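# Rest the wooden block over the centre of the well

## Task

Four desks surround a square well with only floor beneath it. Its centre is at scene x = 0, y = 0 and its edges are parallel to x and y. Each desk carries one arm, mounted roughly at: arm1 (x=+0.22, y=+0.56, z=+0.72) facing -90°; arm2 (x=-0.52, y=+0.50, z=+0.72) facing -90°; arm3 (x=-0.22, y=-0.56, z=+0.72) facing +90°; arm4 (x=+0.52, y=-0.50, z=+0.72) facing +90°. Angles are counter-clockwise from +x. No single wooden stick is long enough to span the well. Get the wooden block resting with its centre directly above the well's centre. The block and sticks are allowed to hang out over the well. You may use any number of the arms. The arrangement must hold up by itself, not because a robot is holding it. At the end every gripper must release and the arms must pull away.

## Robot and tools

Robots: arm1, arm2, arm3 and arm4 are identical Kinova Gen3 arms. Each has seven revolute joints, a Robotiq 2F-85 two-finger gripper and a wrist camera. The hand can reach about 1.0 m out from the joint 1 axis. A fixed room camera, cam_high, looks down on the scene. The arms act independently; if one is stalled, the others keep moving.

Frame: there is one shared scene frame with its origin on the floor and +z pointing up. The well centre is at x=0, y=0. A facing of -90° means the arm's foot points toward -y, and +90° means toward +y. The hand point is midway between the fingertips. The hand's z axis runs along the fingers, and the fingers close along its y axis. Calls never take poses; every motion is given as joint angles.

Joints. All joint values are absolute targets in radians. The number after ± is the tolerance for counting as reached.
- joint1_rad, -69.115 to 69.115, ±0.01: swings the whole arm about its vertical base axis. Positive is clockwise seen from above. At 0 the arm extends the way its foot faces.
- joint2_rad, -2.249 to 2.249: the shoulder. 0 is upright and positive leans forward.
- joint3_rad, -69.115 to 69.115: twists the upper arm about its length.
- joint4_rad, -2.579 to 2.579: the elbow. 0 is straight. With joint3 at 0, positive bends the same way positive joint2 leans.
- joint5_rad, -69.115 to 69.115: twists the forearm.
- joint6_rad, -2.099 to 2.099: the wrist. 0 is straight. With joint5 at 0, positive bends like positive joint4.
- joint7_rad, -69.115 to 69.115: rolls the hand. Positive is counter-clockwise viewed from behind the hand.
- gripper_m, 0 to 0.085 m, ±0.003: the absolute fingertip gap.

Tool execute_actions has two arguments.
- actions: a list holding one action or none. An action is an object whose keys are arm names. Each arm maps to {"joints": {...}}, and you list only the joint names you want to move. Every arm named in the action starts moving together, but they may finish at different times. Joints of one arm are speed- and acceleration-limited and timed to arrive together from rest. A reversing command halts them together. After a big move, the result may arrive before the arm reaches its target. No single action runs longer than 15 s. A joint or arm you leave out may keep pushing toward an earlier target. An unknown key or an out-of-range number rejects the entire call, and nothing moves. An empty list only reports the current state.
- cameras: a list of names taken from arm1_cam_wrist, arm2_cam_wrist, arm3_cam_wrist, arm4_cam_wrist, cam_high and "all". Omitting it, or passing null or ["all"], returns every camera. Passing [] returns none.

Results give each robot's joint_positions and one image per requested camera. The "pictures" line lists the cameras in the order of the images. joint_status reports how each commanded motion ended:
- done: reached, though often slightly off target. Resending the same target will not move it.
- off_target: came to rest short of the target and may still be pushing.
- contact_stop or time_out: the target is dropped and the joint holds where it stopped.
- not_followed: a safety check withheld that arm's targets. The message "joint command not followed" appears with a cause line. The arm may retry those targets on later actions. Any gripper target in the same action still runs.
- limit_stop_at_motor_heat: the arm stopped because a motor overheated. Resend the target.
on_its_own describes motion you did not command. If a call reports a stop, your later execute_actions, wait and finished_scene calls in the same reply are skipped.

wait {seconds: 0 to 10} lets the simulation run with no new commands and returns state and images.

zoom_image {camera, region: [x0, y0, x1, y1]} gives a closer look at part of that camera's most recent full image. Pixel coordinates start at (0,0) in the top-left corner, and the region can be at most 504 by 504 pixels.

finished_scene {scene: the current scene's integer} closes the scene after your last command is held, and it cannot be undone. The goal must be met and remain met at that moment. Ending a reply without a tool call also ends the run.

Hazards:
- Forced contact. A Gen3 does not stop on touch; it keeps pressing, sometimes hard. Load limits are 46.9 N m on joints 1–4 and 29.5 N m on joints 5–7, and the weight of anything held counts. Reaching a limit causes a torque fault: the arm freezes for 10 s and skips the rest of its commands in that call.
- Robot collisions. Hard pressure between two robots ends the run, and a hard hit may also do so. The collision check can react too late, and it ignores contact between a gripper or gripper housing and another arm. No state line reports robot-to-robot contact. Contact made through a carried object does not count.
- Wide paths. The path between two postures can sweep wide, so plan clearances.
- Motor heat. Holding a load warms the motors, even while you are thinking. A MOTOR HOT warning appears from 60 °C. At 75 °C an OVER-TEMPERATURE FAULT occurs: that arm's brakes weaken and it sags until it cools.
- Loose objects. Do not knock or drop objects, or move them out of the work area. Avoid slips and slams. Objects may occasionally get a brief nudge from outside.
- Idle time. While you are writing a reply, the robots hold your last command.

Each tool is called by a JSON object that holds its "fn" and its "kwargs", one argument or row to a line.

## Session

{"fn": "execute_actions", "kwargs": {
  "actions": []
}}

Scene clock: 0.00 s.
Motor temperatures (°C, as the motors report them): arm1=[30 26 24 26 36 33 38] | arm2=[32 26 26 30 32 36 38] | arm3=[26 26 25 27 36 34 39] | arm4=[30 31 28 26 35 37 47]
arm1.joint_positions: joint1_rad=+0.324 joint2_rad=-0.300 joint3_rad=-0.117 joint4_rad=+1.612 joint5_rad=+0.006 joint6_rad=+1.941 joint7_rad=+1.714 gripper_m=+0.085
arm1.joint_status: not commanded
arm1.hand: x=+0.1659 y=+0.4255 z=+1.2848 quat_wxyz=(+0.049, -0.736, -0.674, -0.034) (m; scene frame)
arm2.joint_positions: joint1_rad=+0.342 joint2_rad=-0.391 joint3_rad=-0.071 joint4_rad=+1.591 joint5_rad=-0.037 joint6_rad=+1.947 joint7_rad=+1.428 gripper_m=+0.085
arm2.joint_status: not commanded
arm2.hand: x=-0.5606 y=+0.3692 z=+1.2603 quat_wxyz=(+0.003, -0.822, -0.570, -0.010) (m; scene frame)
arm3.joint_positions: joint1_rad=+0.376 joint2_rad=-0.386 joint3_rad=-0.077 joint4_rad=+1.580 joint5_rad=-0.049 joint6_rad=+2.003 joint7_rad=+1.373 gripper_m=+0.085
arm3.joint_status: not commanded
arm3.hand: x=-0.1802 y=-0.4497 z=+1.2732 quat_wxyz=(+0.027, +0.531, -0.847, +0.013) (m; scene frame)
arm4.joint_positions: joint1_rad=+0.432 joint2_rad=-0.342 joint3_rad=-0.087 joint4_rad=+1.517 joint5_rad=-0.044 joint6_rad=+2.006 joint7_rad=+1.098 gripper_m=+0.085
arm4.joint_status: not commanded
arm4.hand: x=+0.5709 y=-0.3660 z=+1.2500 quat_wxyz=(+0.020, +0.375, -0.927, +0.020) (m; scene frame)
pictures: arm1_cam_wrist, arm2_cam_wrist, arm3_cam_wrist, arm4_cam_wrist, cam_high
Images, in order (width x height): arm1_cam_wrist 504x504, arm2_cam_wrist 504x504, arm3_cam_wrist 504x504, arm4_cam_wrist 504x504, cam_high 504x504.

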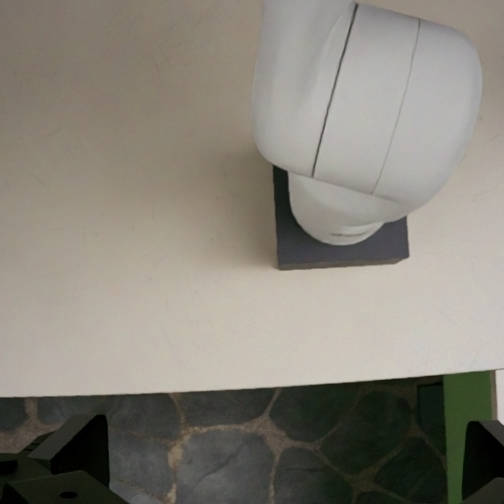

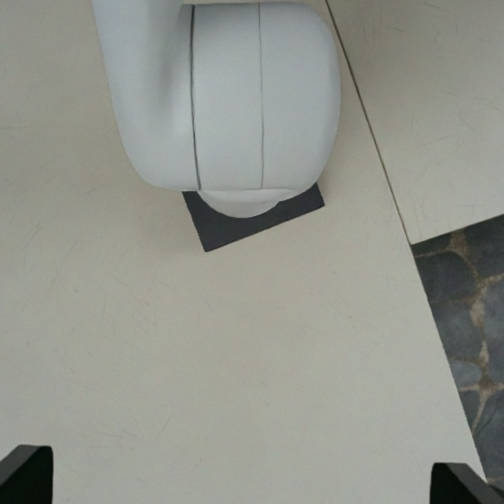

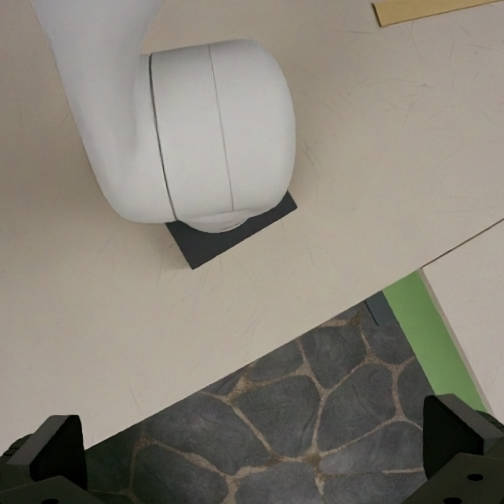

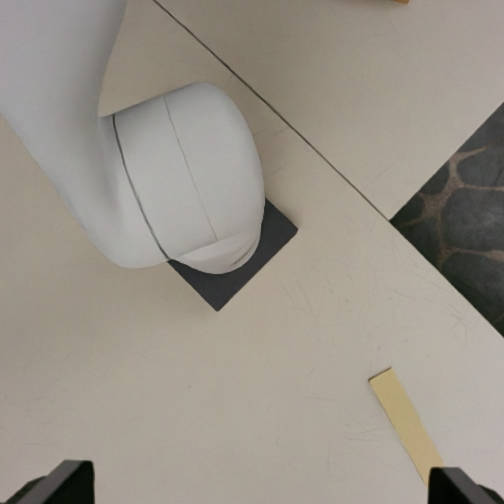

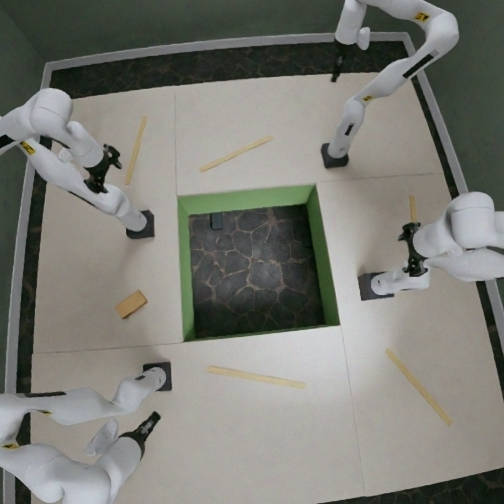

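{"fn": "zoom_image", "kwargs": {
  "camera": "cam_high",
  "region": [100, 240, 352, 420]
}}

{"fn": "zoom_image", "kwargs": {
  "camera": "cam_high",
  "region": [100, 90, 352, 270]
}}

{"fn": "zoom_image", "kwargs": {
  "camera": "cam_high",
  "region": [290, 170, 504, 440]
}}

Region (100, 240, 352, 420) of cam_high's 504x504 image, scaled by 2.000, with more detail than that image has; it fills the top 360 rows of this view, and the rest is white.

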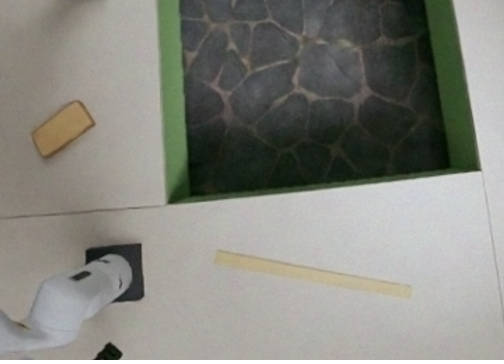

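Region (100, 90, 352, 270) of cam_high's 504x504 image, scaled by 2.000, with more detail than that image has; it fills the top 360 rows of this view, and the rest is white.

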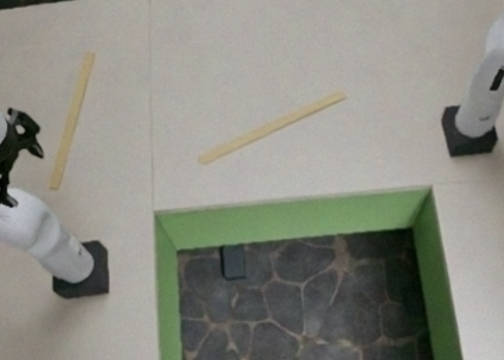

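Region (290, 170, 504, 440) of cam_high's 504x504 image, scaled by 1.867, with more detail than that image has; it fills the left 399 columns of this view, and the rest is white.

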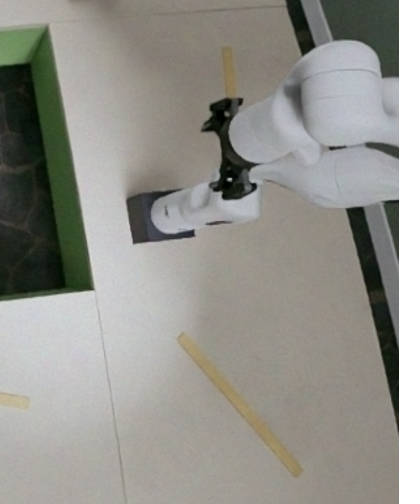

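{"fn": "execute_actions", "kwargs": {
  "actions": [
    {"arm1":{"joints":{"joint1_rad":-1.826,"joint2_rad":0.768,"joint3_rad":0,"joint4_rad":1.753,"joint5_rad":0,"joint6_rad":0.621,"joint7_rad":1.885}},"arm2":{"joints":{"joint1_rad":0.146,"joint2_rad":0.785,"joint3_rad":0,"joint4_rad":1.495,"joint5_rad":0,"joint6_rad":0.862,"joint7_rad":2.096}},"arm3":{"joints":{"joint1_rad":-1.632,"joint2_rad":0.68,"joint3_rad":0,"joint4_rad":1.787,"joint5_rad":0,"joint6_rad":0.675,"joint7_rad":1.274}},"arm4":{"joints":{"joint1_rad":0.096,"joint2_rad":0.608,"joint3_rad":0,"joint4_rad":1.777,"joint5_rad":0,"joint6_rad":0.757,"joint7_rad":1.405}}}
  ]
}}

Scene clock: 5.17 s.
Motor temperatures (°C, as the motors report them): arm1=[30 26 24 26 36 33 38] | arm2=[32 26 26 30 32 36 38] | arm3=[26 26 25 27 36 34 39] | arm4=[30 31 28 26 35 37 47]
arm1.joint_positions: joint1_rad=-1.826 joint2_rad=+0.768 joint3_rad=+0.000 joint4_rad=+1.753 joint5_rad=+0.000 joint6_rad=+0.621 joint7_rad=+1.885 gripper_m=+0.085
arm1.joint_status: all done
arm1.hand: x=+0.6843 y=+0.6489 z=+0.8453 quat_wxyz=(+0.002, +0.274, -0.962, +0.001) (m; scene frame)
arm2.joint_positions: joint1_rad=+0.146 joint2_rad=+0.785 joint3_rad=+0.000 joint4_rad=+1.495 joint5_rad=+0.000 joint6_rad=+0.862 joint7_rad=+2.096 gripper_m=+0.085
arm2.joint_status: all done
arm2.hand: x=-0.5979 y=-0.0316 z=+0.8449 quat_wxyz=(+0.001, -0.541, -0.841, -0.007) (m; scene frame)
arm3.joint_positions: joint1_rad=-1.632 joint2_rad=+0.680 joint3_rad=+0.000 joint4_rad=+1.787 joint5_rad=+0.000 joint6_rad=+0.675 joint7_rad=+1.274 gripper_m=+0.085
arm3.joint_status: all done
arm3.hand: x=-0.6780 y=-0.5786 z=+0.8494 quat_wxyz=(+0.000, +0.995, -0.101, +0.000) (m; scene frame)
arm4.joint_positions: joint1_rad=+0.096 joint2_rad=+0.608 joint3_rad=+0.000 joint4_rad=+1.777 joint5_rad=+0.000 joint6_rad=+0.757 joint7_rad=+1.405 gripper_m=+0.085
arm4.joint_status: all done
arm4.hand: x=+0.5864 y=-0.0467 z=+0.8436 quat_wxyz=(+0.004, +0.610, -0.792, +0.007) (m; scene frame)
pictures: arm1_cam_wrist, arm2_cam_wrist, arm3_cam_wrist, arm4_cam_wrist, cam_high
Images, in order (width x height): arm1_cam_wrist 504x504, arm2_cam_wrist 504x504, arm3_cam_wrist 504x504, arm4_cam_wrist 504x504, cam_high 504x504.

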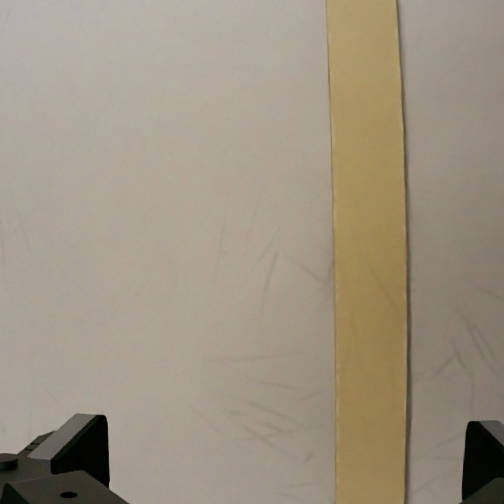

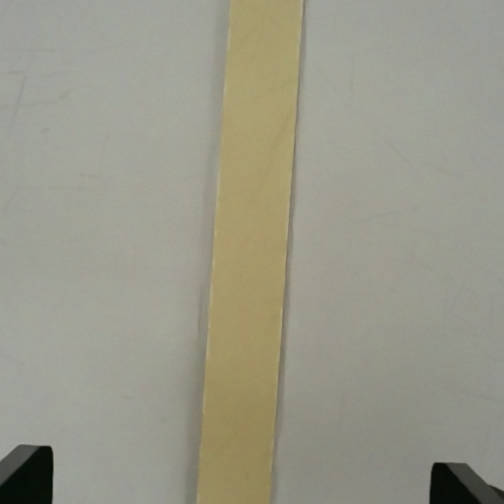

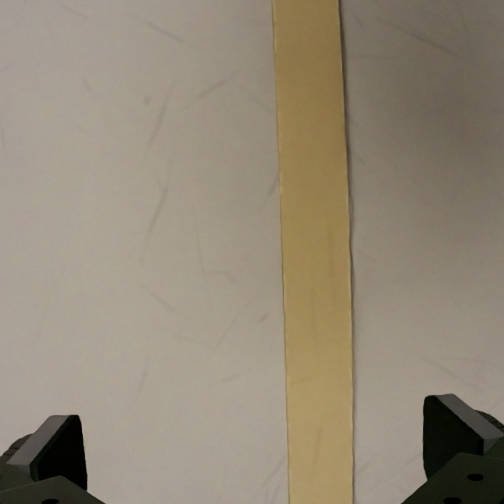

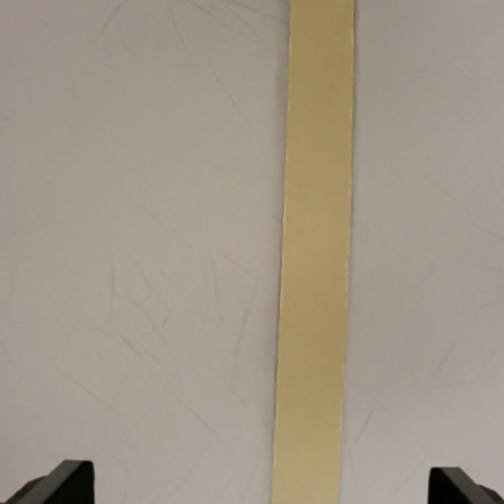

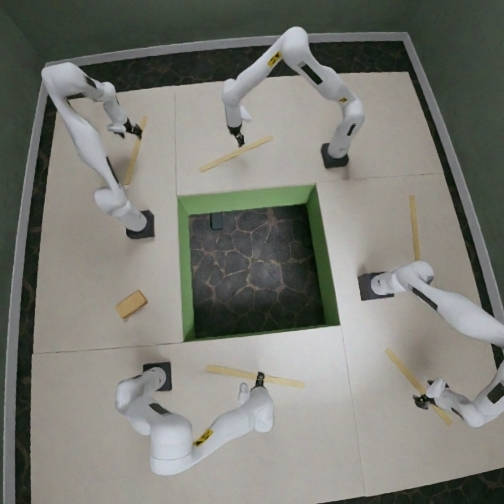

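{"fn": "execute_actions", "kwargs": {
  "actions": [
    {"arm1":{"joints":{"joint1_rad":-1.911,"joint2_rad":0.989,"joint4_rad":1.749,"joint6_rad":0.404,"joint7_rad":1.815}},"arm2":{"joints":{"joint1_rad":0.156,"joint2_rad":0.967,"joint4_rad":1.527,"joint6_rad":0.648,"joint7_rad":2.056}},"arm3":{"joints":{"joint1_rad":-1.70,"joint2_rad":0.907,"joint4_rad":1.81,"joint6_rad":0.425,"joint7_rad":1.235}},"arm4":{"joints":{"joint1_rad":0.051,"joint2_rad":0.813,"joint4_rad":1.83,"joint6_rad":0.499,"joint7_rad":1.33}}}
  ]
}}

Scene clock: 6.97 s.
Motor temperatures (°C, as the motors report them): arm1=[30 26 24 26 36 33 38] | arm2=[32 26 26 30 32 36 38] | arm3=[26 26 25 27 36 34 39] | arm4=[30 31 28 26 35 37 47]
arm1.joint_positions: joint1_rad=-1.911 joint2_rad=+0.989 joint3_rad=+0.000 joint4_rad=+1.749 joint5_rad=+0.000 joint6_rad=+0.404 joint7_rad=+1.815 gripper_m=+0.085
arm1.joint_status: all done
arm1.hand: x=+0.6747 y=+0.6881 z=+0.7404 quat_wxyz=(+0.002, +0.281, -0.960, +0.001) (m; scene frame)
arm2.joint_positions: joint1_rad=+0.156 joint2_rad=+0.967 joint3_rad=+0.000 joint4_rad=+1.527 joint5_rad=+0.000 joint6_rad=+0.648 joint7_rad=+2.056 gripper_m=+0.085
arm2.joint_status: all done
arm2.hand: x=-0.6027 y=-0.0295 z=+0.7402 quat_wxyz=(+0.002, -0.562, -0.827, -0.007) (m; scene frame)
arm3.joint_positions: joint1_rad=-1.700 joint2_rad=+0.907 joint3_rad=+0.000 joint4_rad=+1.810 joint5_rad=+0.000 joint6_rad=+0.425 joint7_rad=+1.235 gripper_m=+0.085
arm3.joint_status: all done
arm3.hand: x=-0.6759 y=-0.6099 z=+0.7406 quat_wxyz=(+0.000, +0.996, -0.087, +0.000) (m; scene frame)
arm4.joint_positions: joint1_rad=+0.051 joint2_rad=+0.813 joint3_rad=+0.000 joint4_rad=+1.830 joint5_rad=+0.000 joint6_rad=+0.499 joint7_rad=+1.330 gripper_m=+0.085
arm4.joint_status: all done
arm4.hand: x=+0.5662 y=-0.0461 z=+0.7399 quat_wxyz=(+0.004, +0.598, -0.801, +0.007) (m; scene frame)
pictures: arm1_cam_wrist, arm2_cam_wrist, arm3_cam_wrist, arm4_cam_wrist, cam_high
Images, in order (width x height): arm1_cam_wrist 504x504, arm2_cam_wrist 504x504, arm3_cam_wrist 504x504, arm4_cam_wrist 504x504, cam_high 504x504.

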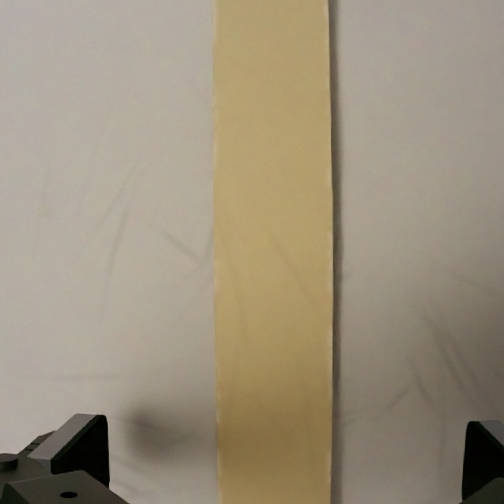

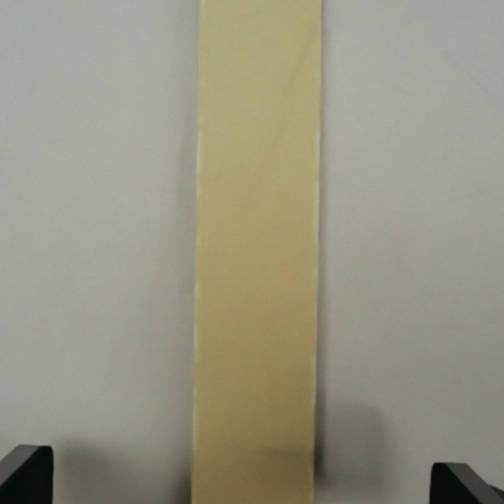

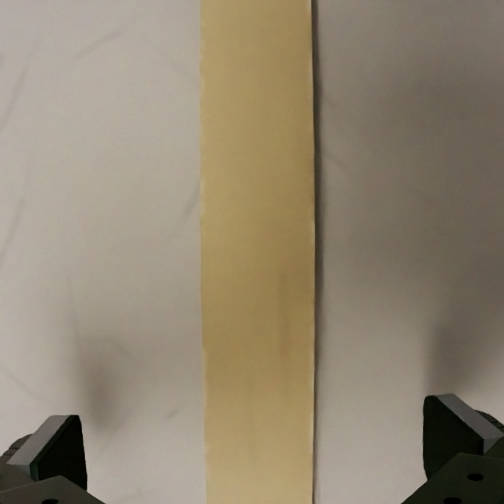

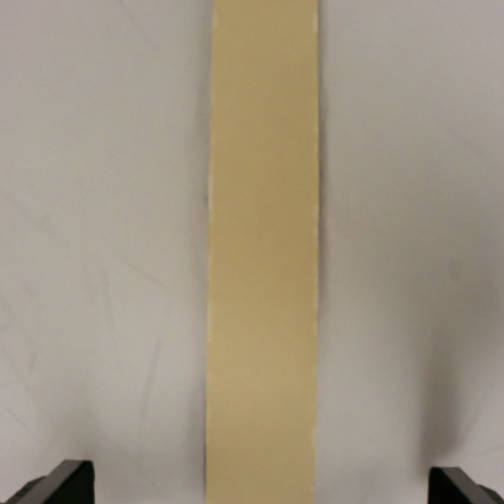

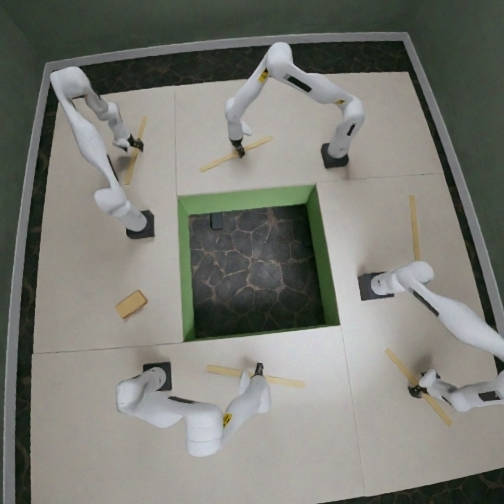

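{"fn": "execute_actions", "kwargs": {
  "actions": [
    {"arm1":{"joints":{"joint2_rad":1.006,"joint6_rad":0.387,"gripper_m":0.042}},"arm2":{"joints":{"joint2_rad":0.982,"joint6_rad":0.633,"gripper_m":0.042}},"arm3":{"joints":{"joint2_rad":0.924,"joint6_rad":0.408,"gripper_m":0.042}},"arm4":{"joints":{"joint2_rad":0.83,"joint6_rad":0.482,"gripper_m":0.042}}}
  ],
  "cameras": ["arm1_cam_wrist","arm3_cam_wrist"]
}}

Scene clock: 8.07 s.
Motor temperatures (°C, as the motors report them): arm1=[30 26 24 26 36 33 38] | arm2=[32 26 26 30 32 36 38] | arm3=[26 26 25 27 36 34 39] | arm4=[30 31 28 26 35 37 47]
arm1.joint_positions: joint1_rad=-1.911 joint2_rad=+0.999 joint3_rad=+0.000 joint4_rad=+1.748 joint5_rad=+0.000 joint6_rad=+0.388 joint7_rad=+1.815 gripper_m=+0.042
arm1.joint_status: all done
arm1.hand: x=+0.6766 y=+0.6888 z=+0.7359 quat_wxyz=(-0.002, +0.281, -0.960, +0.000) (m; scene frame)
arm2.joint_positions: joint1_rad=+0.156 joint2_rad=+0.971 joint3_rad=+0.000 joint4_rad=+1.524 joint5_rad=+0.000 joint6_rad=+0.634 joint7_rad=+2.056 gripper_m=+0.042
arm2.joint_status: joint2_rad off_target (ended at +0.971, target +0.982); the others done
arm2.hand: x=-0.6034 y=-0.0344 z=+0.7386 quat_wxyz=(-0.002, -0.562, -0.827, -0.001) (m; scene frame)
arm3.joint_positions: joint1_rad=-1.699 joint2_rad=+0.917 joint3_rad=+0.002 joint4_rad=+1.809 joint5_rad=+0.001 joint6_rad=+0.409 joint7_rad=+1.235 gripper_m=+0.042
arm3.joint_status: all done
arm3.hand: x=-0.6778 y=-0.6087 z=+0.7359 quat_wxyz=(+0.000, +0.996, -0.087, -0.003) (m; scene frame)
arm4.joint_positions: joint1_rad=+0.049 joint2_rad=+0.817 joint3_rad=-0.002 joint4_rad=+1.826 joint5_rad=-0.001 joint6_rad=+0.482 joint7_rad=+1.330 gripper_m=+0.042
arm4.joint_status: joint2_rad off_target (ended at +0.817, target +0.830); the others done
arm4.hand: x=+0.5645 y=-0.0397 z=+0.7386 quat_wxyz=(+0.000, +0.599, -0.801, +0.000) (m; scene frame)
pictures: arm1_cam_wrist, arm3_cam_wrist
Images, in order (width x height): arm1_cam_wrist 504x504, arm3_cam_wrist 504x504.

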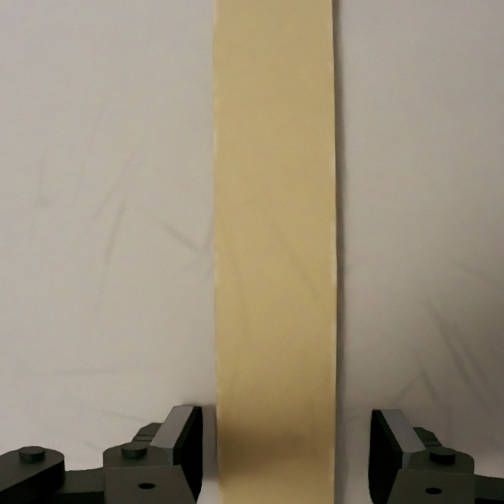

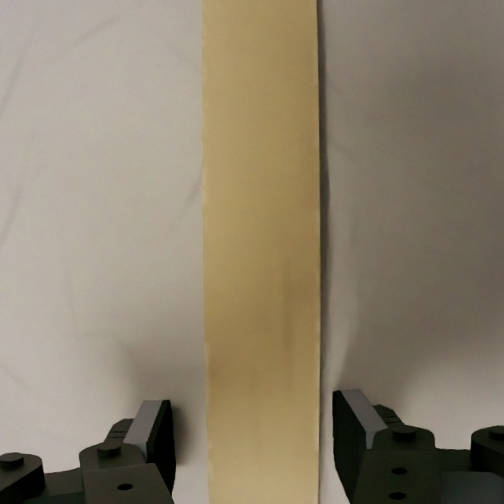

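Touching the table. Back off slightly and close.

{"fn": "execute_actions", "kwargs": {
  "actions": [
    {"arm1":{"joints":{"joint2_rad":0.993,"joint6_rad":0.400,"gripper_m":0.015}},"arm2":{"joints":{"joint2_rad":0.965,"joint6_rad":0.650,"gripper_m":0.015}},"arm3":{"joints":{"joint2_rad":0.911,"joint6_rad":0.421,"gripper_m":0.015}},"arm4":{"joints":{"joint2_rad":0.810,"joint6_rad":0.502,"gripper_m":0.015}}}
  ],
  "cameras": ["cam_high"]
}}

{"fn": "zoom_image", "kwargs": {
  "camera": "cam_high",
  "region": [200, 330, 460, 440]
}}

{"fn": "zoom_image", "kwargs": {
  "camera": "cam_high",
  "region": [100, 100, 300, 200]
}}

Scene clock: 9.07 s.
Motor temperatures (°C, as the motors report them): arm1=[30 26 24 26 36 33 38] | arm2=[32 26 26 30 32 36 38] | arm3=[26 26 25 27 36 34 39] | arm4=[30 31 28 26 35 37 47]
arm1.joint_positions: joint1_rad=-1.911 joint2_rad=+0.992 joint3_rad=+0.000 joint4_rad=+1.749 joint5_rad=+0.000 joint6_rad=+0.400 joint7_rad=+1.815 gripper_m=+0.023
arm1.joint_status: gripper_m off_target (ended at +0.023, target +0.015); the others done
arm1.hand: x=+0.6750 y=+0.6881 z=+0.7390 quat_wxyz=(+0.001, +0.281, -0.960, +0.001) (m; scene frame)
arm2.joint_positions: joint1_rad=+0.156 joint2_rad=+0.964 joint3_rad=+0.000 joint4_rad=+1.526 joint5_rad=+0.000 joint6_rad=+0.650 joint7_rad=+2.056 gripper_m=+0.023
arm2.joint_status: gripper_m off_target (ended at +0.023, target +0.015); the others done
arm2.hand: x=-0.6027 y=-0.0302 z=+0.7417 quat_wxyz=(+0.001, -0.562, -0.827, -0.006) (m; scene frame)
arm3.joint_positions: joint1_rad=-1.700 joint2_rad=+0.910 joint3_rad=+0.000 joint4_rad=+1.810 joint5_rad=+0.000 joint6_rad=+0.421 joint7_rad=+1.235 gripper_m=+0.023
arm3.joint_status: gripper_m off_target (ended at +0.023, target +0.015); the others done
arm3.hand: x=-0.6762 y=-0.6100 z=+0.7391 quat_wxyz=(+0.000, +0.996, -0.087, -0.001) (m; scene frame)
arm4.joint_positions: joint1_rad=+0.051 joint2_rad=+0.809 joint3_rad=+0.000 joint4_rad=+1.830 joint5_rad=+0.000 joint6_rad=+0.502 joint7_rad=+1.330 gripper_m=+0.023
arm4.joint_status: gripper_m off_target (ended at +0.023, target +0.015); the others done
arm4.hand: x=+0.5662 y=-0.0456 z=+0.7415 quat_wxyz=(+0.004, +0.598, -0.801, +0.007) (m; scene frame)
pictures: cam_high
Images, in order (width x height): cam_high 504x504.

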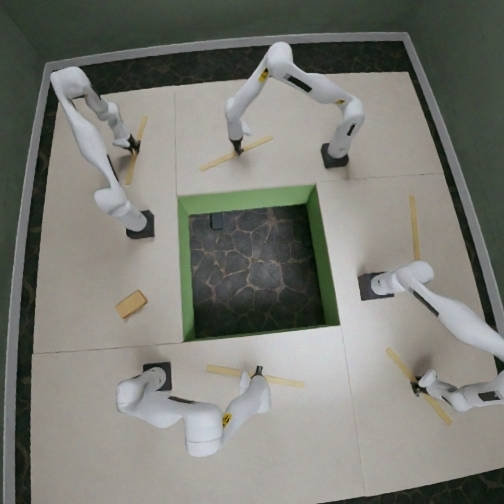

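Region (200, 330, 460, 440) of cam_high's 504x504 image, scaled by 1.938, with more detail than that image has; it fills the top 213 rows of this view, and the rest is white.

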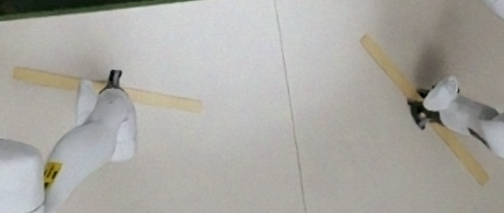

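Region (100, 100, 300, 200) of cam_high's 504x504 image, scaled by 2.520, with more detail than that image has.

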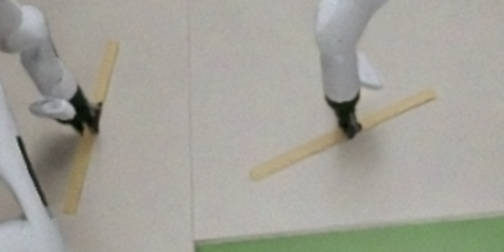

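{"fn": "execute_actions", "kwargs": {
  "actions": [
    {"arm1":{"joints":{"joint2_rad":0.768,"joint6_rad":0.621}},"arm2":{"joints":{"joint1_rad":0.7,"joint2_rad":0.7,"joint6_rad":0.9}},"arm3":{"joints":{"joint2_rad":0.68,"joint6_rad":0.65}},"arm4":{"joints":{"joint1_rad":0.7,"joint2_rad":0.55,"joint6_rad":0.76}}}
  ],
  "cameras": []
}}

{"fn": "execute_actions", "kwargs": {
  "actions": [
    {"arm1":{"joints":{"joint1_rad":0.455,"joint2_rad":0.7485,"joint4_rad":2.153,"joint5_rad":-1.428,"joint6_rad":0.113,"joint7_rad":3.454}},"arm3":{"joints":{"joint1_rad":0.502,"joint2_rad":0.664,"joint4_rad":2.148,"joint5_rad":-0.816,"joint6_rad":0.154,"joint7_rad":2.837}}}
  ],
  "cameras": ["cam_high","arm1_cam_wrist","arm3_cam_wrist"]
}}

{"fn": "zoom_image", "kwargs": {
  "camera": "cam_high",
  "region": [150, 180, 360, 350]
}}

Scene clock: 12.87 s.
Motor temperatures (°C, as the motors report them): arm1=[30 26 24 26 36 33 38] | arm2=[32 26 26 30 32 36 38] | arm3=[26 26 25 27 36 34 39] | arm4=[30 31 28 26 35 37 47]
arm1.joint_positions: joint1_rad=-1.911 joint2_rad=+0.768 joint3_rad=+0.000 joint4_rad=+1.749 joint5_rad=+0.000 joint6_rad=+0.621 joint7_rad=+1.815 gripper_m=+0.023
arm1.joint_status: all done
arm1.hand: x=+0.6770 y=+0.6890 z=+0.8457 quat_wxyz=(+0.000, +0.281, -0.960, +0.001) (m; scene frame)
arm2.joint_positions: joint1_rad=+0.700 joint2_rad=+0.701 joint3_rad=+0.000 joint4_rad=+1.527 joint5_rad=+0.000 joint6_rad=+0.900 joint7_rad=+2.056 gripper_m=+0.023
arm2.joint_status: all done
arm2.hand: x=-0.8588 y=+0.0972 z=+0.8820 quat_wxyz=(+0.002, -0.764, -0.645, +0.001) (m; scene frame)
arm3.joint_positions: joint1_rad=-1.700 joint2_rad=+0.680 joint3_rad=+0.000 joint4_rad=+1.810 joint5_rad=+0.000 joint6_rad=+0.650 joint7_rad=+1.235 gripper_m=+0.023
arm3.joint_status: all done
arm3.hand: x=-0.6705 y=-0.6091 z=+0.8447 quat_wxyz=(+0.000, +0.996, -0.087, -0.001) (m; scene frame)
arm4.joint_positions: joint1_rad=+0.700 joint2_rad=+0.550 joint3_rad=+0.000 joint4_rad=+1.830 joint5_rad=+0.000 joint6_rad=+0.760 joint7_rad=+1.330 gripper_m=+0.023
arm4.joint_status: all done
arm4.hand: x=+0.8191 y=-0.1786 z=+0.8605 quat_wxyz=(+0.001, +0.312, -0.950, +0.008) (m; scene frame)
pictures: none
No camera images: the call's "cameras" was empty. Leave "cameras" out to get every camera's image.

Scene clock: 16.37 s.
Motor temperatures (°C, as the motors report them): arm1=[30 26 24 26 36 33 38] | arm2=[32 26 26 30 32 36 38] | arm3=[26 26 25 27 36 34 39] | arm4=[30 31 28 26 35 37 47]
arm1.joint_positions: joint1_rad=+0.455 joint2_rad=+0.749 joint3_rad=+0.000 joint4_rad=+2.153 joint5_rad=-1.428 joint6_rad=+0.113 joint7_rad=+3.454 gripper_m=+0.023
arm1.joint_status: all done
arm1.hand: x=+0.0317 y=+0.1726 z=+0.8136 quat_wxyz=(-0.088, -0.702, -0.701, +0.090) (m; scene frame)
arm2.joint_positions: joint1_rad=+0.700 joint2_rad=+0.700 joint3_rad=+0.000 joint4_rad=+1.527 joint5_rad=+0.000 joint6_rad=+0.900 joint7_rad=+2.056 gripper_m=+0.023
arm2.joint_status: not commanded
arm2.hand: x=-0.8588 y=+0.0972 z=+0.8820 quat_wxyz=(+0.002, -0.764, -0.645, +0.001) (m; scene frame)
arm3.joint_positions: joint1_rad=+0.502 joint2_rad=+0.664 joint3_rad=+0.000 joint4_rad=+2.148 joint5_rad=-0.816 joint6_rad=+0.154 joint7_rad=+2.837 gripper_m=+0.023
arm3.joint_status: all done
arm3.hand: x=-0.0320 y=-0.1725 z=+0.8103 quat_wxyz=(-0.087, +0.702, -0.702, -0.088) (m; scene frame)
arm4.joint_positions: joint1_rad=+0.700 joint2_rad=+0.550 joint3_rad=+0.000 joint4_rad=+1.830 joint5_rad=+0.000 joint6_rad=+0.760 joint7_rad=+1.330 gripper_m=+0.023
arm4.joint_status: not commanded
arm4.hand: x=+0.8192 y=-0.1786 z=+0.8605 quat_wxyz=(+0.001, +0.312, -0.950, +0.008) (m; scene frame)
pictures: arm1_cam_wrist, arm3_cam_wrist, cam_high
Images, in order (width x height): arm1_cam_wrist 504x504, arm3_cam_wrist 504x504, cam_high 504x504.

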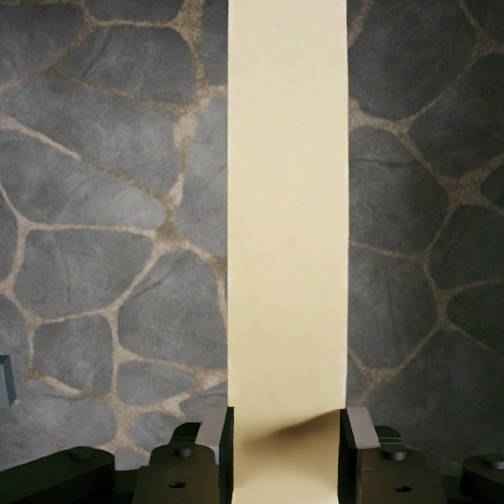

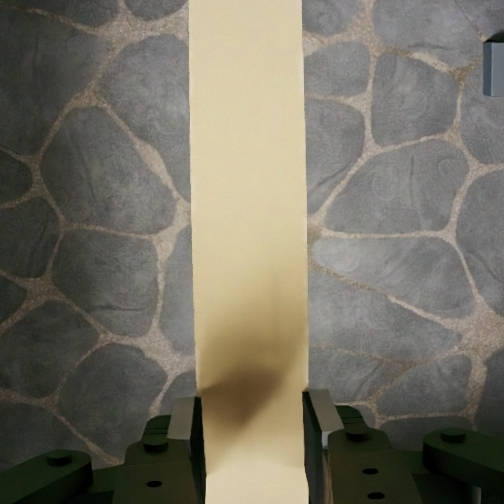

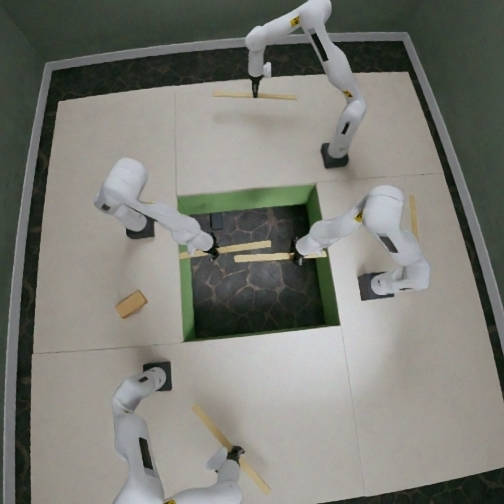

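Region (150, 180, 360, 350) of cam_high's 504x504 image, scaled by 2.400, with more detail than that image has; it fills the top 408 rows of this view, and the rest is white.

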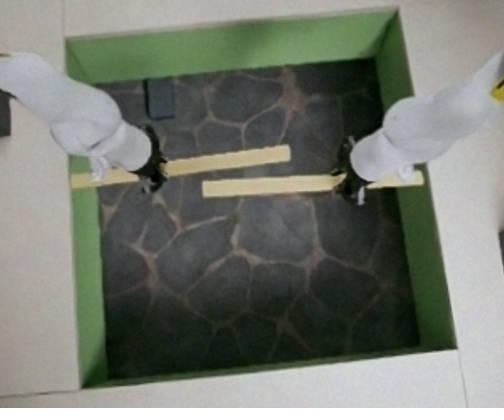

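{"fn": "execute_actions", "kwargs": {
  "actions": [
    {"arm1":{"joints":{"joint1_rad":0.51,"joint2_rad":0.7754,"joint4_rad":2.2806,"joint5_rad":-2.384,"joint6_rad":0.181,"joint7_rad":4.471}},"arm3":{"joints":{"joint1_rad":0.5416,"joint2_rad":0.667,"joint4_rad":2.252,"joint5_rad":-1.545,"joint6_rad":0.1207,"joint7_rad":3.611}},"arm2":{"joints":{"joint1_rad":-0.573,"joint2_rad":0.70,"joint4_rad":1.663,"joint5_rad":-0.384,"joint6_rad":0.66,"joint7_rad":2.835}},"arm4":{"joints":{"joint1_rad":-0.622,"joint2_rad":0.655,"joint4_rad":1.652,"joint5_rad":-0.354,"joint6_rad":0.71,"joint7_rad":2.798}}}
  ],
  "cameras": []
}}

{"fn": "execute_actions", "kwargs": {
  "actions": [
    {"arm2":{"joints":{"joint2_rad":0.799,"joint6_rad":0.566}},"arm4":{"joints":{"joint2_rad":0.754,"joint6_rad":0.618}}}
  ],
  "cameras": ["cam_high"]
}}

{"fn": "zoom_image", "kwargs": {
  "camera": "cam_high",
  "region": [150, 170, 360, 370]
}}

Scene clock: 19.70 s.
Motor temperatures (°C, as the motors report them): arm1=[30 26 24 26 36 33 38] | arm2=[32 26 26 30 32 36 38] | arm3=[26 26 25 27 36 34 39] | arm4=[30 31 28 26 35 37 47]
arm1.joint_positions: joint1_rad=+0.510 joint2_rad=+0.776 joint3_rad=+0.000 joint4_rad=+2.281 joint5_rad=-2.384 joint6_rad=+0.181 joint7_rad=+4.471 gripper_m=+0.023
arm1.joint_status: all done
arm1.hand: x=+0.0350 y=+0.2173 z=+0.7979 quat_wxyz=(-0.088, -0.703, -0.700, +0.090) (m; scene frame)
arm2.joint_positions: joint1_rad=-0.573 joint2_rad=+0.701 joint3_rad=+0.000 joint4_rad=+1.663 joint5_rad=-0.384 joint6_rad=+0.660 joint7_rad=+2.835 gripper_m=+0.023
arm2.joint_status: all done
arm2.hand: x=-0.1697 y=+0.0881 z=+0.8651 quat_wxyz=(-0.141, +0.010, -0.990, -0.011) (m; scene frame)
arm3.joint_positions: joint1_rad=+0.542 joint2_rad=+0.667 joint3_rad=+0.000 joint4_rad=+2.252 joint5_rad=-1.545 joint6_rad=+0.121 joint7_rad=+3.611 gripper_m=+0.023
arm3.joint_status: all done
arm3.hand: x=-0.0353 y=-0.2074 z=+0.8004 quat_wxyz=(-0.088, +0.702, -0.702, -0.088) (m; scene frame)
arm4.joint_positions: joint1_rad=-0.622 joint2_rad=+0.655 joint3_rad=+0.000 joint4_rad=+1.652 joint5_rad=-0.354 joint6_rad=+0.710 joint7_rad=+2.798 gripper_m=+0.023
arm4.joint_status: all done
arm4.hand: x=+0.1688 y=-0.0904 z=+0.8607 quat_wxyz=(+0.012, +0.991, +0.012, -0.136) (m; scene frame)
pictures: none
No camera images: the call's "cameras" was empty. Leave "cameras" out to get every camera's image.

Scene clock: 20.67 s.
Motor temperatures (°C, as the motors report them): arm1=[30 26 24 26 36 33 38] | arm2=[32 26 26 30 32 36 38] | arm3=[26 26 25 27 36 34 39] | arm4=[30 31 28 26 35 37 47]
arm1.joint_positions: joint1_rad=+0.510 joint2_rad=+0.776 joint3_rad=+0.000 joint4_rad=+2.281 joint5_rad=-2.384 joint6_rad=+0.181 joint7_rad=+4.471 gripper_m=+0.023
arm1.joint_status: not commanded
arm1.hand: x=+0.0350 y=+0.2173 z=+0.7979 quat_wxyz=(-0.088, -0.703, -0.700, +0.090) (m; scene frame)
arm2.joint_positions: joint1_rad=-0.573 joint2_rad=+0.799 joint3_rad=+0.000 joint4_rad=+1.663 joint5_rad=-0.384 joint6_rad=+0.566 joint7_rad=+2.835 gripper_m=+0.023
arm2.joint_status: all done
arm2.hand: x=-0.1736 y=+0.0792 z=+0.8137 quat_wxyz=(-0.127, -0.001, -0.992, -0.006) (m; scene frame)
arm3.joint_positions: joint1_rad=+0.542 joint2_rad=+0.667 joint3_rad=+0.000 joint4_rad=+2.252 joint5_rad=-1.545 joint6_rad=+0.121 joint7_rad=+3.611 gripper_m=+0.023
arm3.joint_status: not commanded
arm3.hand: x=-0.0353 y=-0.2074 z=+0.8004 quat_wxyz=(-0.088, +0.702, -0.702, -0.088) (m; scene frame)
arm4.joint_positions: joint1_rad=-0.622 joint2_rad=+0.754 joint3_rad=+0.000 joint4_rad=+1.652 joint5_rad=-0.354 joint6_rad=+0.618 joint7_rad=+2.798 gripper_m=+0.023
arm4.joint_status: all done
arm4.hand: x=+0.1708 y=-0.0807 z=+0.8096 quat_wxyz=(+0.009, +0.992, +0.001, -0.123) (m; scene frame)
pictures: cam_high
Images, in order (width x height): cam_high 504x504.

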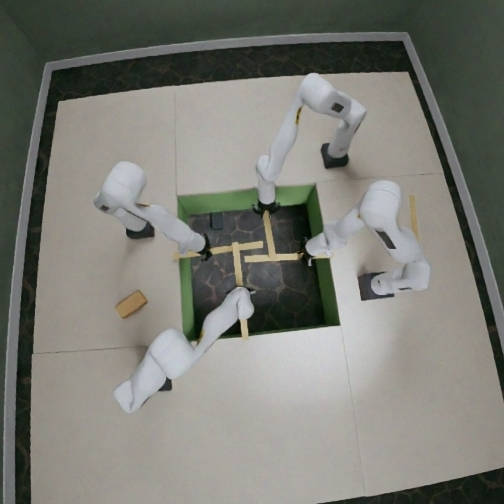

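Region (150, 170, 360, 370) of cam_high's 504x504 image, scaled by 2.400, with more detail than that image has; it fills the top 480 rows of this view, and the rest is white.

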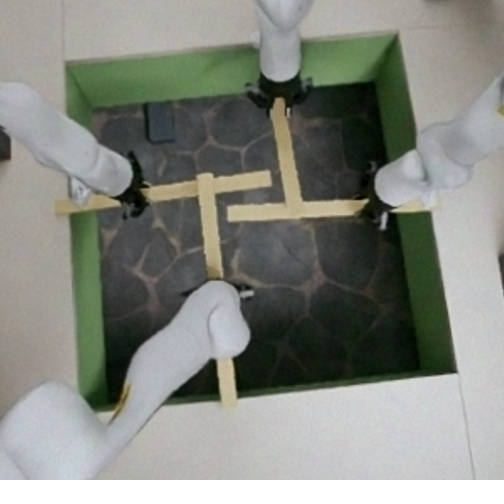

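{"fn": "execute_actions", "kwargs": {
  "actions": [
    {"arm2":{"joints":{"joint1_rad":-0.517,"joint2_rad":0.8616,"joint4_rad":1.528,"joint5_rad":-0.354,"joint6_rad":0.6465,"joint7_rad":2.848}},"arm4":{"joints":{"joint1_rad":-0.5567,"joint2_rad":0.8126,"joint4_rad":1.5175,"joint5_rad":-0.33,"joint6_rad":0.705,"joint7_rad":2.826}}}
  ],
  "cameras": ["cam_high"]
}}

{"fn": "zoom_image", "kwargs": {
  "camera": "cam_high",
  "region": [160, 210, 350, 350]
}}

{"fn": "zoom_image", "kwargs": {
  "camera": "cam_high",
  "region": [215, 220, 295, 285]
}}

Scene clock: 22.37 s.
Motor temperatures (°C, as the motors report them): arm1=[30 26 24 26 36 33 38] | arm2=[32 26 26 30 32 36 38] | arm3=[26 26 25 27 36 34 39] | arm4=[30 32 28 26 35 37 47]
arm1.joint_positions: joint1_rad=+0.510 joint2_rad=+0.776 joint3_rad=+0.000 joint4_rad=+2.281 joint5_rad=-2.384 joint6_rad=+0.181 joint7_rad=+4.471 gripper_m=+0.023
arm1.joint_status: not commanded
arm1.hand: x=+0.0350 y=+0.2173 z=+0.7979 quat_wxyz=(-0.088, -0.703, -0.700, +0.090) (m; scene frame)
arm2.joint_positions: joint1_rad=-0.517 joint2_rad=+0.862 joint3_rad=+0.000 joint4_rad=+1.528 joint5_rad=-0.354 joint6_rad=+0.647 joint7_rad=+2.848 gripper_m=+0.023
arm2.joint_status: all done
arm2.hand: x=-0.1787 y=+0.0353 z=+0.8086 quat_wxyz=(-0.127, -0.002, -0.992, -0.006) (m; scene frame)
arm3.joint_positions: joint1_rad=+0.542 joint2_rad=+0.667 joint3_rad=+0.000 joint4_rad=+2.252 joint5_rad=-1.545 joint6_rad=+0.121 joint7_rad=+3.611 gripper_m=+0.023
arm3.joint_status: not commanded
arm3.hand: x=-0.0353 y=-0.2074 z=+0.8004 quat_wxyz=(-0.088, +0.702, -0.702, -0.088) (m; scene frame)
arm4.joint_positions: joint1_rad=-0.557 joint2_rad=+0.813 joint3_rad=+0.000 joint4_rad=+1.518 joint5_rad=-0.330 joint6_rad=+0.705 joint7_rad=+2.826 gripper_m=+0.023
arm4.joint_status: all done
arm4.hand: x=+0.1803 y=-0.0347 z=+0.8080 quat_wxyz=(+0.009, +0.992, +0.001, -0.123) (m; scene frame)
pictures: cam_high
Images, in order (width x height): cam_high 504x504.

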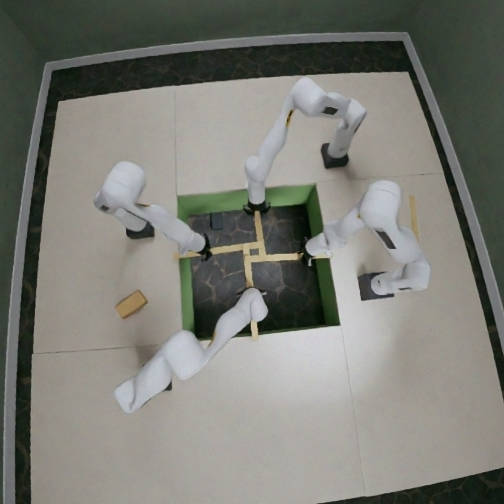

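Region (160, 210, 350, 350) of cam_high's 504x504 image, scaled by 2.653, with more detail than that image has; it fills the top 371 rows of this view, and the rest is white.

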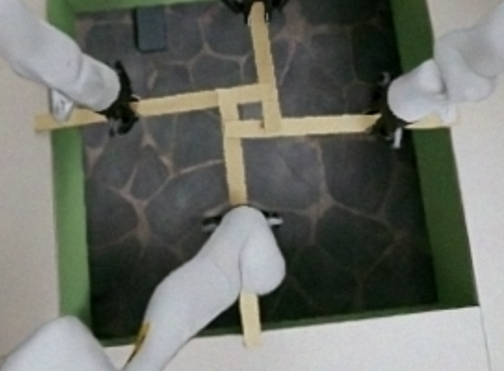

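Region (215, 220, 295, 285) of cam_high's 504x504 image, scaled by 6.300, with more detail than that image has; it fills the top 410 rows of this view, and the rest is white.

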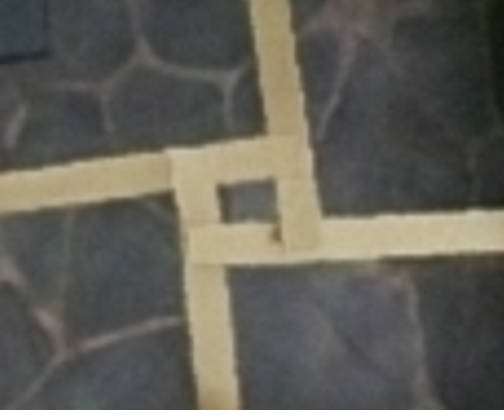

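{"fn": "execute_actions", "kwargs": {
  "actions": [
    {"arm1":{"joints":{"joint1_rad":0.4787,"joint2_rad":0.8347,"joint4_rad":2.2204,"joint5_rad":-2.276,"joint6_rad":0.1115,"joint7_rad":4.334}},"arm3":{"joints":{"joint1_rad":0.5123,"joint2_rad":0.7333,"joint4_rad":2.1973,"joint5_rad":-1.02,"joint6_rad":0.097,"joint7_rad":3.061}},"arm2":{"joints":{"joint1_rad":-0.549,"joint2_rad":0.9151,"joint4_rad":1.4894,"joint5_rad":-0.247,"joint6_rad":0.6497,"joint7_rad":2.734}},"arm4":{"joints":{"joint1_rad":-0.5894,"joint2_rad":0.8646,"joint4_rad":1.484,"joint5_rad":-0.2315,"joint6_rad":0.7056,"joint7_rad":2.722}}}
  ],
  "cameras": ["cam_high"]
}}

{"fn": "zoom_image", "kwargs": {
  "camera": "cam_high",
  "region": [160, 210, 350, 350]
}}

Scene clock: 24.20 s.
Motor temperatures (°C, as the motors report them): arm1=[30 26 24 26 36 33 38] | arm2=[32 26 26 30 32 36 38] | arm3=[26 26 25 27 36 34 39] | arm4=[30 32 28 26 35 37 47]
arm1.joint_positions: joint1_rad=+0.479 joint2_rad=+0.835 joint3_rad=+0.000 joint4_rad=+2.220 joint5_rad=-2.276 joint6_rad=+0.111 joint7_rad=+4.334 gripper_m=+0.023
arm1.joint_status: all done
arm1.hand: x=+0.0350 y=+0.2176 z=+0.7753 quat_wxyz=(-0.063, -0.705, -0.703, +0.065) (m; scene frame)
arm2.joint_positions: joint1_rad=-0.549 joint2_rad=+0.916 joint3_rad=+0.000 joint4_rad=+1.490 joint5_rad=-0.247 joint6_rad=+0.650 joint7_rad=+2.734 gripper_m=+0.023
arm2.joint_status: all done
arm2.hand: x=-0.1792 y=+0.0356 z=+0.7829 quat_wxyz=(-0.092, -0.001, -0.996, -0.007) (m; scene frame)
arm3.joint_positions: joint1_rad=+0.512 joint2_rad=+0.733 joint3_rad=+0.000 joint4_rad=+2.197 joint5_rad=-1.020 joint6_rad=+0.097 joint7_rad=+3.061 gripper_m=+0.023
arm3.joint_status: all done
arm3.hand: x=-0.0352 y=-0.2075 z=+0.7772 quat_wxyz=(-0.063, +0.704, -0.704, -0.064) (m; scene frame)
arm4.joint_positions: joint1_rad=-0.589 joint2_rad=+0.864 joint3_rad=+0.000 joint4_rad=+1.484 joint5_rad=-0.231 joint6_rad=+0.705 joint7_rad=+2.722 gripper_m=+0.023
arm4.joint_status: all done
arm4.hand: x=+0.1804 y=-0.0346 z=+0.7836 quat_wxyz=(+0.008, +0.996, +0.001, -0.089) (m; scene frame)
pictures: cam_high
Images, in order (width x height): cam_high 504x504.

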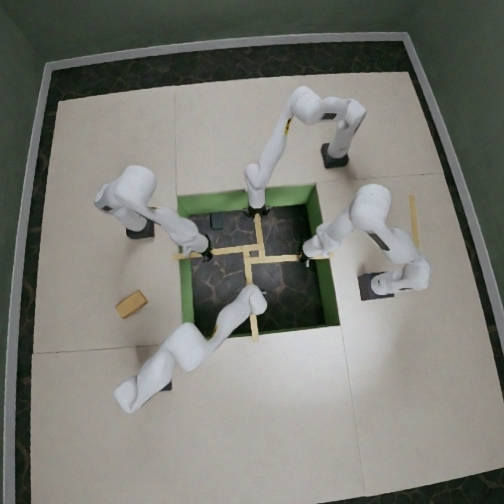

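Region (160, 210, 350, 350) of cam_high's 504x504 image, scaled by 2.653, with more detail than that image has; it fills the top 371 rows of this view, and the rest is white.

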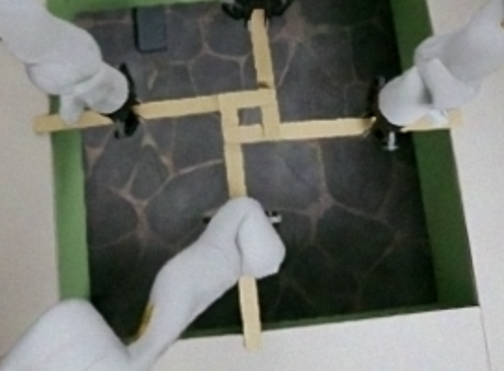

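{"fn": "execute_actions", "kwargs": {
  "actions": [
    {"arm1":{"joints":{"gripper_m":0.05}},"arm2":{"joints":{"gripper_m":0.05}},"arm3":{"joints":{"gripper_m":0.05}},"arm4":{"joints":{"gripper_m":0.05}}}
  ],
  "cameras": []
}}

{"fn": "execute_actions", "kwargs": {
  "actions": [
    {"arm1":{"joints":{"joint2_rad":0.45}},"arm2":{"joints":{"joint2_rad":0.55,"joint4_rad":1.7}},"arm3":{"joints":{"joint2_rad":0.4}},"arm4":{"joints":{"joint2_rad":0.5,"joint4_rad":1.7}}}
  ],
  "cameras": []
}}

{"fn": "execute_actions", "kwargs": {
  "actions": [
    {"arm1":{"joints":{"joint1_rad":1.5,"joint2_rad":0,"joint4_rad":2.3,"joint5_rad":0,"joint6_rad":0.8,"joint7_rad":1.6}},"arm2":{"joints":{"joint1_rad":0.8,"joint2_rad":0,"joint5_rad":0,"joint6_rad":1.4}},"arm3":{"joints":{"joint1_rad":1.681,"joint2_rad":0.485,"joint4_rad":1.951,"joint5_rad":0,"joint6_rad":0.706,"joint7_rad":0.67,"gripper_m":0.085}},"arm4":{"joints":{"joint1_rad":0.8,"joint2_rad":0,"joint5_rad":0,"joint6_rad":1.4}}}
  ],
  "cameras": ["cam_high","arm3_cam_wrist"]
}}

Scene clock: 25.40 s.
Motor temperatures (°C, as the motors report them): arm1=[30 26 24 26 36 33 38] | arm2=[32 26 26 30 32 36 38] | arm3=[26 26 25 27 36 34 39] | arm4=[30 32 28 26 35 37 47]
arm1.joint_positions: joint1_rad=+0.479 joint2_rad=+0.835 joint3_rad=+0.000 joint4_rad=+2.220 joint5_rad=-2.276 joint6_rad=+0.112 joint7_rad=+4.334 gripper_m=+0.050
arm1.joint_status: all done
arm1.hand: x=+0.0350 y=+0.2174 z=+0.7754 quat_wxyz=(-0.063, -0.705, -0.703, +0.065) (m; scene frame)
arm2.joint_positions: joint1_rad=-0.549 joint2_rad=+0.915 joint3_rad=+0.000 joint4_rad=+1.489 joint5_rad=-0.247 joint6_rad=+0.650 joint7_rad=+2.734 gripper_m=+0.050
arm2.joint_status: all done
arm2.hand: x=-0.1789 y=+0.0352 z=+0.7836 quat_wxyz=(-0.092, -0.002, -0.996, -0.006) (m; scene frame)
arm3.joint_positions: joint1_rad=+0.512 joint2_rad=+0.733 joint3_rad=+0.000 joint4_rad=+2.197 joint5_rad=-1.020 joint6_rad=+0.097 joint7_rad=+3.061 gripper_m=+0.050
arm3.joint_status: all done
arm3.hand: x=-0.0350 y=-0.2076 z=+0.7771 quat_wxyz=(-0.063, +0.704, -0.704, -0.064) (m; scene frame)
arm4.joint_positions: joint1_rad=-0.589 joint2_rad=+0.865 joint3_rad=+0.000 joint4_rad=+1.484 joint5_rad=-0.232 joint6_rad=+0.706 joint7_rad=+2.722 gripper_m=+0.050
arm4.joint_status: all done
arm4.hand: x=+0.1806 y=-0.0349 z=+0.7832 quat_wxyz=(+0.009, +0.996, +0.001, -0.089) (m; scene frame)
pictures: none
No camera images: the call's "cameras" was empty. Leave "cameras" out to get every camera's image.

Scene clock: 27.03 s.
Motor temperatures (°C, as the motors report them): arm1=[30 26 24 26 36 33 38] | arm2=[32 26 26 30 32 36 38] | arm3=[26 26 25 27 36 34 39] | arm4=[30 32 28 26 35 37 47]
arm1.joint_positions: joint1_rad=+0.479 joint2_rad=+0.450 joint3_rad=+0.000 joint4_rad=+2.220 joint5_rad=-2.276 joint6_rad=+0.112 joint7_rad=+4.334 gripper_m=+0.050
arm1.joint_status: all done
arm1.hand: x=-0.0110 y=+0.1313 z=+0.9458 quat_wxyz=(-0.117, -0.675, -0.685, +0.246) (m; scene frame)
arm2.joint_positions: joint1_rad=-0.549 joint2_rad=+0.550 joint3_rad=+0.000 joint4_rad=+1.700 joint5_rad=-0.247 joint6_rad=+0.650 joint7_rad=+2.734 gripper_m=+0.050
arm2.joint_status: all done
arm2.hand: x=-0.1985 y=+0.0611 z=+0.9297 quat_wxyz=(-0.135, +0.004, -0.989, +0.057) (m; scene frame)
arm3.joint_positions: joint1_rad=+0.512 joint2_rad=+0.400 joint3_rad=+0.000 joint4_rad=+2.197 joint5_rad=-1.020 joint6_rad=+0.097 joint7_rad=+3.061 gripper_m=+0.050
arm3.joint_status: all done
arm3.hand: x=+0.0005 y=-0.1395 z=+0.9234 quat_wxyz=(-0.220, +0.690, -0.680, -0.113) (m; scene frame)
arm4.joint_positions: joint1_rad=-0.589 joint2_rad=+0.500 joint3_rad=+0.000 joint4_rad=+1.700 joint5_rad=-0.232 joint6_rad=+0.706 joint7_rad=+2.722 gripper_m=+0.050
arm4.joint_status: all done
arm4.hand: x=+0.2045 y=-0.0684 z=+0.9235 quat_wxyz=(-0.053, +0.990, +0.006, -0.130) (m; scene frame)
pictures: none
No camera images: the call's "cameras" was empty. Leave "cameras" out to get every camera's image.

Scene clock: 30.13 s.
Motor temperatures (°C, as the motors report them): arm1=[30 26 24 26 36 33 38] | arm2=[32 26 26 30 32 36 38] | arm3=[26 26 25 27 36 34 39] | arm4=[30 32 28 26 35 37 47]
arm1.joint_positions: joint1_rad=+1.500 joint2_rad=+0.000 joint3_rad=+0.000 joint4_rad=+2.300 joint5_rad=+0.000 joint6_rad=+0.800 joint7_rad=+1.600 gripper_m=+0.050
arm1.joint_status: all done
arm1.hand: x=-0.0308 y=+0.5713 z=+1.0121 quat_wxyz=(-0.001, -0.999, -0.043, +0.022) (m; scene frame)
arm2.joint_positions: joint1_rad=+0.800 joint2_rad=+0.000 joint3_rad=+0.000 joint4_rad=+1.700 joint5_rad=+0.000 joint6_rad=+1.400 joint7_rad=+2.734 gripper_m=+0.050
arm2.joint_status: all done
arm2.hand: x=-0.7619 y=+0.2756 z=+1.1355 quat_wxyz=(+0.005, -0.548, -0.836, +0.014) (m; scene frame)
arm3.joint_positions: joint1_rad=+1.681 joint2_rad=+0.485 joint3_rad=+0.000 joint4_rad=+1.951 joint5_rad=+0.000 joint6_rad=+0.706 joint7_rad=+0.670 gripper_m=+0.085
arm3.joint_status: all done
arm3.hand: x=+0.1799 y=-0.6155 z=+0.8998 quat_wxyz=(+0.001, -0.470, -0.883, +0.000) (m; scene frame)
arm4.joint_positions: joint1_rad=+0.800 joint2_rad=+0.000 joint3_rad=+0.000 joint4_rad=+1.700 joint5_rad=+0.000 joint6_rad=+1.400 joint7_rad=+2.722 gripper_m=+0.050
arm4.joint_status: all done
arm4.hand: x=+0.7687 y=-0.2847 z=+1.1117 quat_wxyz=(-0.014, +0.821, -0.571, +0.010) (m; scene frame)
pictures: arm3_cam_wrist, cam_high
Images, in order (width x height): arm3_cam_wrist 504x504, cam_high 504x504.

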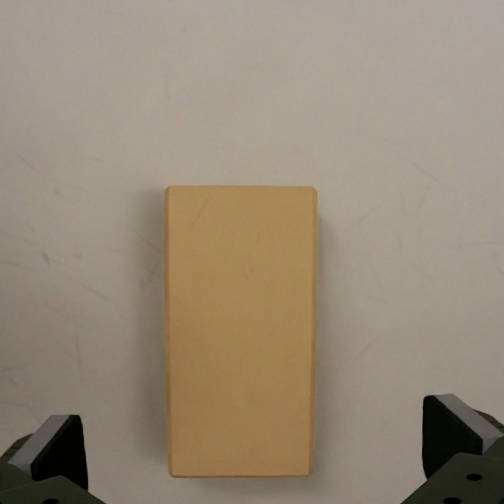

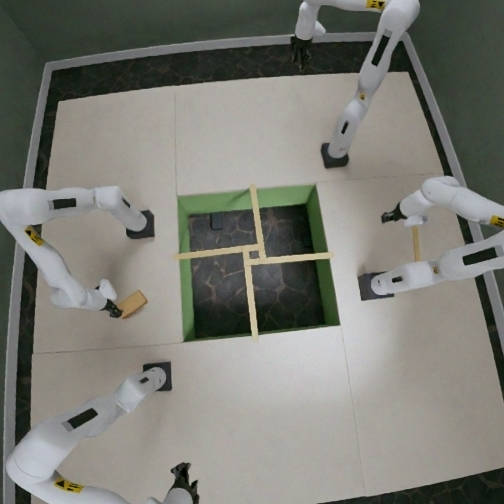

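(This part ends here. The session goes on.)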